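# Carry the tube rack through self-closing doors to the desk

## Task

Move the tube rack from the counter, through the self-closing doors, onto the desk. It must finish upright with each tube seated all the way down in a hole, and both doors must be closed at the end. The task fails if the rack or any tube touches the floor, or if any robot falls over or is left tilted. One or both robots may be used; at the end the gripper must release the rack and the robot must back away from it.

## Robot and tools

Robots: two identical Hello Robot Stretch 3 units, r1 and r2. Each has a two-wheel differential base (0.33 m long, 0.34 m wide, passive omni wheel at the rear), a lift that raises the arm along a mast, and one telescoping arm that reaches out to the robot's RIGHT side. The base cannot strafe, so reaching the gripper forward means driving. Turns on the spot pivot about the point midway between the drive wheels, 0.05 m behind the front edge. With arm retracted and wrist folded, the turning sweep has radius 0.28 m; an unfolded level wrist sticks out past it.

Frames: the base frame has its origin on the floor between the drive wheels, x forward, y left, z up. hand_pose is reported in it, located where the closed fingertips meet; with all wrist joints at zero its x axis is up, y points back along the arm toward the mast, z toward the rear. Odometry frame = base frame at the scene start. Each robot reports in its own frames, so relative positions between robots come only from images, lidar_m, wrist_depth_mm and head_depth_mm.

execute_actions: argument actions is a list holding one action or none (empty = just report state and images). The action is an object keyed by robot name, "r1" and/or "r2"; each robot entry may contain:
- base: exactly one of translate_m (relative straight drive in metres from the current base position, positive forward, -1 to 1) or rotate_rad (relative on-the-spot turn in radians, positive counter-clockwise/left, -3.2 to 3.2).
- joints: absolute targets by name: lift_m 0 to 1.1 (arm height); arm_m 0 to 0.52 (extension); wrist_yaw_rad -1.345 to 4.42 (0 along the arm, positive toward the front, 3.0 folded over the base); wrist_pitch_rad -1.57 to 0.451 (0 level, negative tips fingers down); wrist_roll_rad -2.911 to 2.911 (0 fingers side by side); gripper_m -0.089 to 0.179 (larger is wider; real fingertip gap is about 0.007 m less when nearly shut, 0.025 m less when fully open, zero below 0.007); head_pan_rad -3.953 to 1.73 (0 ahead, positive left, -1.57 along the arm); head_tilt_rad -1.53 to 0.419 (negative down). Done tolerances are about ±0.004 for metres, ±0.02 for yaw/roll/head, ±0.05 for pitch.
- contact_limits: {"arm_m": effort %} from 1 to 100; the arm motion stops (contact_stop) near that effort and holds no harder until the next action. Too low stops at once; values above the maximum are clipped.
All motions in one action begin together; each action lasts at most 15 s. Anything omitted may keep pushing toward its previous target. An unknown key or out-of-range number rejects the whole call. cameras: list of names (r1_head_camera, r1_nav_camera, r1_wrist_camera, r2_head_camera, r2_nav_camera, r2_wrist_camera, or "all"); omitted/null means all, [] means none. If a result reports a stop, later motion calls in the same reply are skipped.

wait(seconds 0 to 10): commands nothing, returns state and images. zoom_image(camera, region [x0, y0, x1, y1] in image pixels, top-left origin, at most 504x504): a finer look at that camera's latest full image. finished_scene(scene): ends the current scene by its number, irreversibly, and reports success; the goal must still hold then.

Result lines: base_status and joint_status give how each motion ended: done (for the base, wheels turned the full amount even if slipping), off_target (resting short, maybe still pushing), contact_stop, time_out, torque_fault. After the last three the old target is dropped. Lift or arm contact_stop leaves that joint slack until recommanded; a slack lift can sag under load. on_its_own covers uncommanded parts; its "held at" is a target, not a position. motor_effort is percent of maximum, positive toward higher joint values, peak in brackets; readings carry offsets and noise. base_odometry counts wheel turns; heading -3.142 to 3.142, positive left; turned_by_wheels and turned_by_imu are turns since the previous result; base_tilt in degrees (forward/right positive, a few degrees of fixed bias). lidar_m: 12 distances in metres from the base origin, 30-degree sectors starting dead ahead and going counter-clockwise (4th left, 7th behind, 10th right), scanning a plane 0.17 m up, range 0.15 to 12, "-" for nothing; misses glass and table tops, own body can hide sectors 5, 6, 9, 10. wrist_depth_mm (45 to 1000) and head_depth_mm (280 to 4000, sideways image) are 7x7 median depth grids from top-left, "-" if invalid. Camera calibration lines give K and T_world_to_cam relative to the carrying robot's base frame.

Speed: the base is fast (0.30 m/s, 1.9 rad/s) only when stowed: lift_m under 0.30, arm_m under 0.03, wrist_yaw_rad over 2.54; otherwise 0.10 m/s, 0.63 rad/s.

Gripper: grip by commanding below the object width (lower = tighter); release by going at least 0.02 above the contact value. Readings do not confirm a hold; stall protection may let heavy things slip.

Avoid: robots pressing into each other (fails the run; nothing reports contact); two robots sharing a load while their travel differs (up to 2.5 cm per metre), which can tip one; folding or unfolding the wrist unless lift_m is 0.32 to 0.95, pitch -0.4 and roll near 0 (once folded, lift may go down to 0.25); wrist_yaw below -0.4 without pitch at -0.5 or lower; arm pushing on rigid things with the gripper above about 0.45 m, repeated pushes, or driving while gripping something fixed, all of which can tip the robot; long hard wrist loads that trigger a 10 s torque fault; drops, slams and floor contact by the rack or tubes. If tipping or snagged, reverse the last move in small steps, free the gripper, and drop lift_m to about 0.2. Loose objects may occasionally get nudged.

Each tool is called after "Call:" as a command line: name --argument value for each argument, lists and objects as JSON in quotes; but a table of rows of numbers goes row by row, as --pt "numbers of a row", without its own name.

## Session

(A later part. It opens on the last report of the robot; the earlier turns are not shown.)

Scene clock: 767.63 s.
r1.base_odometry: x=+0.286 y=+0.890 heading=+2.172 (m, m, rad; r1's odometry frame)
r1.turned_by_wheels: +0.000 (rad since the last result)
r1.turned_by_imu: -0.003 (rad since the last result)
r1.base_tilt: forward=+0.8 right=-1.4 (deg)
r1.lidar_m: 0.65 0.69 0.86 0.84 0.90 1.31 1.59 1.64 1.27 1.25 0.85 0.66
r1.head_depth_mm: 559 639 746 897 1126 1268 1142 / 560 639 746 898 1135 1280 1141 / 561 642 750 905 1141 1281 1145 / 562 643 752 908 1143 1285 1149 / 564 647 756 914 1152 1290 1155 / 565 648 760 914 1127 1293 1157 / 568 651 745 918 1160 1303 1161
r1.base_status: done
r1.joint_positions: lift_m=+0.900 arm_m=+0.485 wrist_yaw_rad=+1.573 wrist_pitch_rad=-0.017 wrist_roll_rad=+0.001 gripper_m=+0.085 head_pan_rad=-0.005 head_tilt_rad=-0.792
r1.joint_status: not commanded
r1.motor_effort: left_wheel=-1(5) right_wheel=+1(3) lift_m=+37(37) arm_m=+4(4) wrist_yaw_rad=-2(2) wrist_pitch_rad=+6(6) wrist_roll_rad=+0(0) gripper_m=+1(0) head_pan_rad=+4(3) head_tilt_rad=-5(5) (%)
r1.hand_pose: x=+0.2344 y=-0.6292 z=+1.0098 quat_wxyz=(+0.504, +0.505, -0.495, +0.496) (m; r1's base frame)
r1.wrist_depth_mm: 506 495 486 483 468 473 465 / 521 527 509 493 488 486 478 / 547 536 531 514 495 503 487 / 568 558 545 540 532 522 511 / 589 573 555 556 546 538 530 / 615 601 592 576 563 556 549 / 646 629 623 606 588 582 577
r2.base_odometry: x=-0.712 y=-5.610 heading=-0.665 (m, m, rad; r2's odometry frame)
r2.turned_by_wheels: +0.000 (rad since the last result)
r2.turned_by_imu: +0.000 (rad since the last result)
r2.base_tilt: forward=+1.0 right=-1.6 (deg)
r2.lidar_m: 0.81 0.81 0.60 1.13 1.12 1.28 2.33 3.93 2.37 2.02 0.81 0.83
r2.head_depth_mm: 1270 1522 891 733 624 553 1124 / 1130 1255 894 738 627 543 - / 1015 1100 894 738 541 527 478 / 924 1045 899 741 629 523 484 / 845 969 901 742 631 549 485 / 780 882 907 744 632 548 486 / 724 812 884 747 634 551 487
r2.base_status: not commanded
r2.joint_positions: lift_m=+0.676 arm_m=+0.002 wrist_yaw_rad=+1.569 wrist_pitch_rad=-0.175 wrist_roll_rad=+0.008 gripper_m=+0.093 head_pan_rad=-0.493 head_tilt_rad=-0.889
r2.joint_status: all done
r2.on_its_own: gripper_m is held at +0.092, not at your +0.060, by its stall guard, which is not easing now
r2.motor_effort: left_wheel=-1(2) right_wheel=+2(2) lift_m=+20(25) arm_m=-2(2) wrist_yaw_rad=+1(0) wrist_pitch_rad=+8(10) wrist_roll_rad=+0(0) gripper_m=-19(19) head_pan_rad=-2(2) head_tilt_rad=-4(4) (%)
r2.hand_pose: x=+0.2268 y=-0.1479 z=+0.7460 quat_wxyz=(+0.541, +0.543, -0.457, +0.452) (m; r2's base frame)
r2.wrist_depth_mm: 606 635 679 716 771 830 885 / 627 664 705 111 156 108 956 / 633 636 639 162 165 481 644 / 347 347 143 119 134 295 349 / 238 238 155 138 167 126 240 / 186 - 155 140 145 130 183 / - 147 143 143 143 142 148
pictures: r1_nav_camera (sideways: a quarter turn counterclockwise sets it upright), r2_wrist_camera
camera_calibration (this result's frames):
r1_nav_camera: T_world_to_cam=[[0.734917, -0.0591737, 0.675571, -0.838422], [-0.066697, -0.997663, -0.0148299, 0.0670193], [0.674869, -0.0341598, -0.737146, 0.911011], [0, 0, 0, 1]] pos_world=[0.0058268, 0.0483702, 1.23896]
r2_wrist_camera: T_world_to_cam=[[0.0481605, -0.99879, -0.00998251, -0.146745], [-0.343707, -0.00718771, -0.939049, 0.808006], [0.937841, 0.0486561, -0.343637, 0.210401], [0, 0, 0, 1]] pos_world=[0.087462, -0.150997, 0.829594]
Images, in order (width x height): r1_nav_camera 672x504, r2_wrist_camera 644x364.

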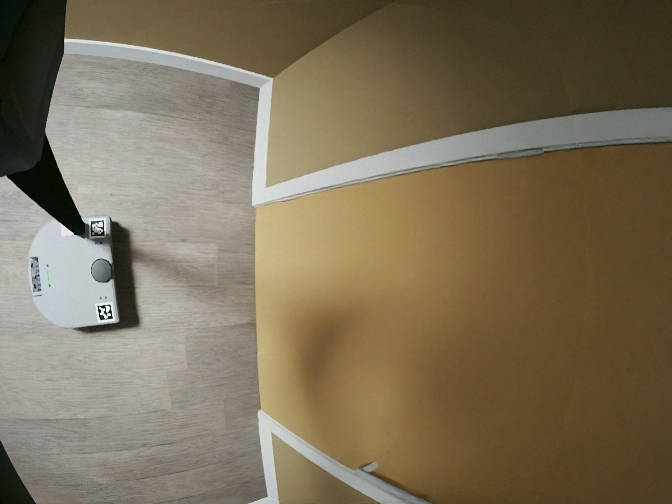

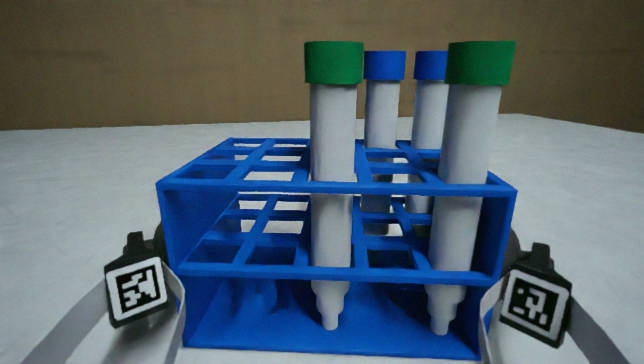

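Rack has contacted the desk. Release, back off.

Call:
execute_actions --actions '[{"r2":{"joints":{"gripper_m":0.17}}}]' --cameras '[]'

Call:
execute_actions --actions '[{"r2":{"base":{"translate_m":-0.45},"joints":{"head_pan_rad":-0.2,"head_tilt_rad":-0.6}}}]' --cameras '["r2_wrist_camera","r2_head_camera","r2_nav_camera"]'

Scene clock: 771.83 s.
r1.base_odometry: x=+0.286 y=+0.890 heading=+2.172 (m, m, rad; r1's odometry frame)
r1.turned_by_wheels: +0.000 (rad since the last result)
r1.turned_by_imu: -0.001 (rad since the last result)
r1.base_tilt: forward=+0.7 right=-1.6 (deg)
r1.lidar_m: 0.65 0.69 0.86 0.84 0.90 1.31 1.59 1.64 1.27 1.25 0.85 0.66
r1.head_depth_mm: 558 639 746 899 1122 1275 1140 / 560 640 749 901 1130 1275 1143 / 562 642 751 906 1136 1280 1147 / 563 645 752 907 1146 1288 1150 / 565 644 756 915 1149 1291 1150 / 566 647 758 915 1134 1304 1159 / 567 650 746 919 1165 1306 1160
r1.base_status: not commanded
r1.joint_positions: lift_m=+0.900 arm_m=+0.485 wrist_yaw_rad=+1.573 wrist_pitch_rad=-0.017 wrist_roll_rad=+0.001 gripper_m=+0.085 head_pan_rad=-0.005 head_tilt_rad=-0.792
r1.joint_status: not commanded
r1.motor_effort: left_wheel=-1(1) right_wheel=+1(1) lift_m=+37(37) arm_m=+4(4) wrist_yaw_rad=-3(2) wrist_pitch_rad=+6(6) wrist_roll_rad=+0(0) gripper_m=+1(0) head_pan_rad=+3(4) head_tilt_rad=-5(5) (%)
r1.hand_pose: x=+0.2344 y=-0.6292 z=+1.0098 quat_wxyz=(+0.504, +0.505, -0.495, +0.496) (m; r1's base frame)
r1.wrist_depth_mm: 495 498 492 481 474 467 463 / 523 514 504 493 482 485 478 / 545 540 530 513 505 500 496 / 566 558 552 539 530 515 515 / 594 576 572 553 537 543 522 / 609 608 587 576 558 548 545 / 650 631 634 597 601 600 578
r2.base_odometry: x=-0.712 y=-5.610 heading=-0.665 (m, m, rad; r2's odometry frame)
r2.turned_by_wheels: +0.000 (rad since the last result)
r2.turned_by_imu: +0.000 (rad since the last result)
r2.base_tilt: forward=+1.0 right=-1.7 (deg)
r2.lidar_m: 0.81 0.81 0.60 1.13 1.13 1.29 2.32 3.93 2.37 2.02 0.81 0.83
r2.head_depth_mm: 1271 1514 890 733 624 553 1118 / 1127 1250 893 736 626 544 - / 1013 1099 894 739 542 531 483 / 922 1046 900 741 630 523 484 / 847 969 903 742 631 548 484 / 780 883 904 744 631 549 486 / 724 813 879 746 635 550 486
r2.base_status: not commanded
r2.joint_positions: lift_m=+0.676 arm_m=+0.002 wrist_yaw_rad=+1.569 wrist_pitch_rad=-0.174 wrist_roll_rad=+0.008 gripper_m=+0.170 head_pan_rad=-0.493 head_tilt_rad=-0.889
r2.joint_status: all done
r2.motor_effort: left_wheel=-2(2) right_wheel=+2(2) lift_m=+19(19) arm_m=-2(2) wrist_yaw_rad=+1(0) wrist_pitch_rad=+8(8) wrist_roll_rad=+0(0) gripper_m=+0(86) head_pan_rad=-2(2) head_tilt_rad=-4(4) (%)
r2.hand_pose: x=+0.2268 y=-0.1479 z=+0.7460 quat_wxyz=(+0.541, +0.543, -0.457, +0.452) (m; r2's base frame)
r2.wrist_depth_mm: 606 634 681 712 768 810 897 / 636 676 707 110 156 108 951 / 623 639 633 163 164 483 640 / 345 345 139 120 135 295 349 / 238 232 156 139 167 125 240 / 190 166 155 141 139 132 187 / 142 147 144 143 144 142 -
pictures: none
No camera images: the call's "cameras" was empty. Leave "cameras" out to get every camera's image.

Scene clock: 777.73 s.
r1.base_odometry: x=+0.286 y=+0.890 heading=+2.172 (m, m, rad; r1's odometry frame)
r1.turned_by_wheels: +0.000 (rad since the last result)
r1.turned_by_imu: -0.001 (rad since the last result)
r1.base_tilt: forward=+0.8 right=-1.4 (deg)
r1.lidar_m: 0.65 0.69 0.86 0.84 0.90 1.31 1.59 1.64 1.27 1.25 0.85 0.66
r1.head_depth_mm: 558 636 747 896 1128 1273 1141 / 560 641 748 903 1133 1276 1142 / 561 643 750 907 1137 1285 1142 / 562 644 752 909 1144 1287 1145 / 564 646 754 913 1157 1289 1149 / 567 648 759 917 1129 1293 1160 / 568 649 745 920 1160 1306 1160
r1.base_status: not commanded
r1.joint_positions: lift_m=+0.900 arm_m=+0.485 wrist_yaw_rad=+1.573 wrist_pitch_rad=-0.017 wrist_roll_rad=+0.001 gripper_m=+0.085 head_pan_rad=-0.005 head_tilt_rad=-0.792
r1.joint_status: not commanded
r1.motor_effort: left_wheel=-1(1) right_wheel=+1(1) lift_m=+37(37) arm_m=+4(4) wrist_yaw_rad=-2(2) wrist_pitch_rad=+6(6) wrist_roll_rad=+0(0) gripper_m=+0(0) head_pan_rad=+4(4) head_tilt_rad=-5(5) (%)
r1.hand_pose: x=+0.2344 y=-0.6292 z=+1.0098 quat_wxyz=(+0.504, +0.505, -0.495, +0.496) (m; r1's base frame)
r1.wrist_depth_mm: 507 497 488 480 470 467 467 / 520 519 501 501 479 481 478 / 538 538 524 510 516 500 496 / 567 548 558 528 519 516 518 / 589 575 568 560 537 540 522 / 610 613 584 584 571 562 552 / 640 617 619 607 585 569 572
r2.base_odometry: x=-1.066 y=-5.332 heading=-0.666 (m, m, rad; r2's odometry frame)
r2.turned_by_wheels: +0.000 (rad since the last result)
r2.turned_by_imu: -0.003 (rad since the last result)
r2.base_tilt: forward=+0.9 right=-1.7 (deg)
r2.lidar_m: 1.24 0.87 1.18 1.00 1.00 1.14 2.07 3.50 2.52 2.15 2.14 1.17
r2.head_depth_mm: 1314 1475 1611 1044 885 1450 1214 / 1239 1389 1485 1045 851 1454 1222 / 1183 1315 1425 1047 796 1450 1221 / 1127 1249 1352 1047 798 1416 1218 / 1080 1188 1305 1049 796 1347 1216 / 1032 1133 1261 1047 799 701 1219 / 988 1083 1198 1047 798 660 1219
r2.base_status: done
r2.joint_positions: lift_m=+0.676 arm_m=+0.002 wrist_yaw_rad=+1.569 wrist_pitch_rad=-0.174 wrist_roll_rad=+0.008 gripper_m=+0.170 head_pan_rad=-0.207 head_tilt_rad=-0.606
r2.joint_status: all done
r2.motor_effort: left_wheel=-1(5) right_wheel=+2(2) lift_m=+19(20) arm_m=-1(1) wrist_yaw_rad=+0(1) wrist_pitch_rad=+8(8) wrist_roll_rad=+0(0) gripper_m=+1(1) head_pan_rad=+2(19) head_tilt_rad=+2(17) (%)
r2.hand_pose: x=+0.2268 y=-0.1479 z=+0.7461 quat_wxyz=(+0.541, +0.543, -0.457, +0.452) (m; r2's base frame)
r2.wrist_depth_mm: 944 982 - - - - - / 969 - - - - - - / 630 636 643 550 636 648 641 / 382 426 - - - - - / - - - - - - - / 776 - - - - - - / 988 - - - - - -
pictures: r2_head_camera (sideways: a quarter turn clockwise sets it upright), r2_nav_camera (sideways: a quarter turn counterclockwise sets it upright), r2_wrist_camera
camera_calibration (this result's frames):
r2_head_camera: T_world_to_cam=[[-0.520478, 0.0833872, -0.849793, 1.12853], [0.144212, 0.989508, 0.00877033, -0.00696197], [0.841609, -0.117986, -0.527043, 0.641683], [0, 0, 0, 1]] pos_world=[0.0483349, -0.0115068, 1.29728]
r2_nav_camera: T_world_to_cam=[[0.550142, -0.106784, 0.828216, -1.04391], [-0.206335, -0.978421, 0.010908, 0.0447275], [0.809179, -0.176891, -0.560303, 0.683662], [0, 0, 0, 1]] pos_world=[0.0303226, 0.0532233, 1.24715]
r2_wrist_camera: T_world_to_cam=[[0.0481665, -0.99879, -0.00995391, -0.146769], [-0.343165, -0.00718858, -0.939248, 0.808175], [0.938039, 0.0486561, -0.343096, 0.209963], [0, 0, 0, 1]] pos_world=[0.0874532, -0.150997, 0.829653]
Images, in order (width x height): r2_head_camera 896x504, r2_nav_camera 672x504, r2_wrist_camera 644x364.

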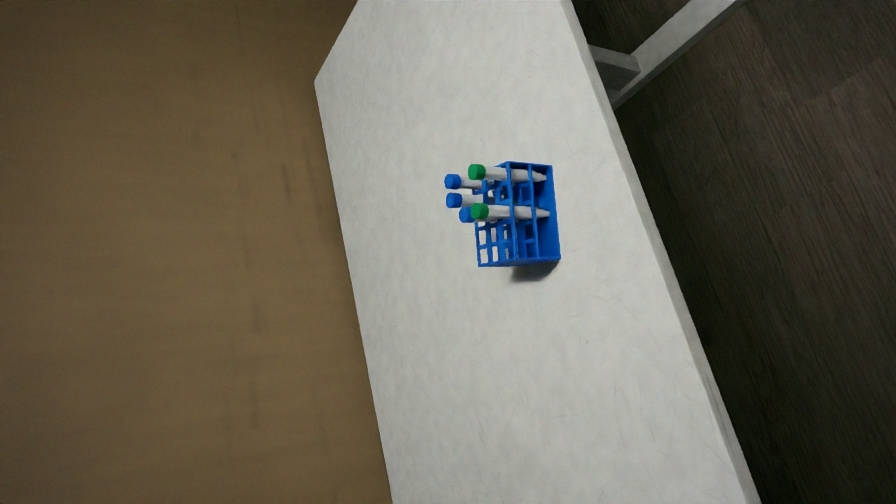

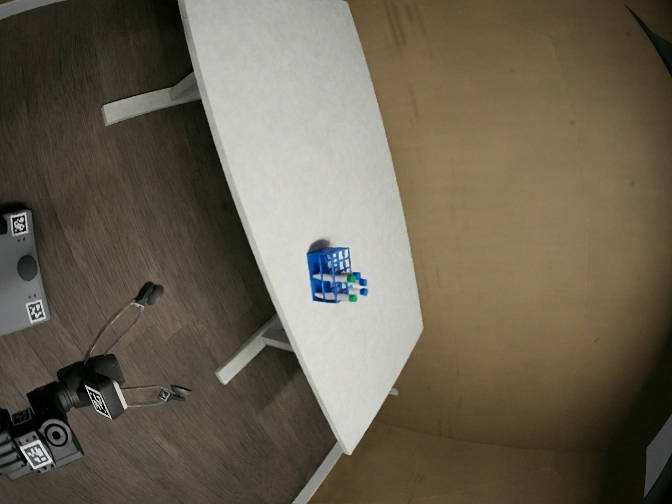

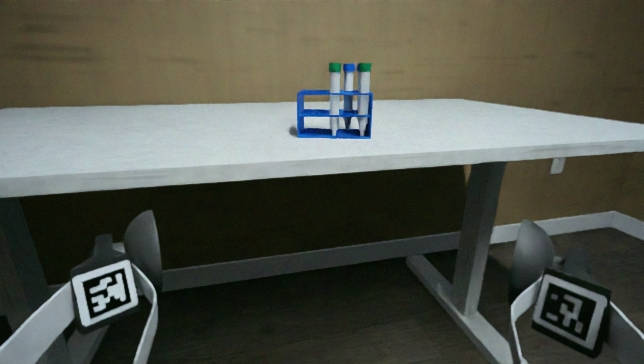

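Call:
zoom_image --camera "r2_wrist_camera" --region '[270, 50, 400, 150]'

Region (270, 50, 400, 150) of r2_wrist_camera's 644x364 image, scaled by 3.877; it fills the top 388 rows of this view, and the rest is white.

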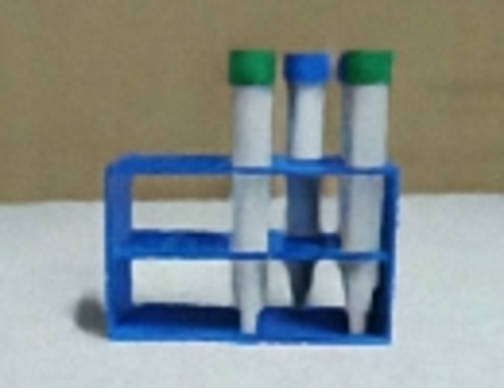

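Call:
finished_scene --scene 1

The scene is finished: the task was done.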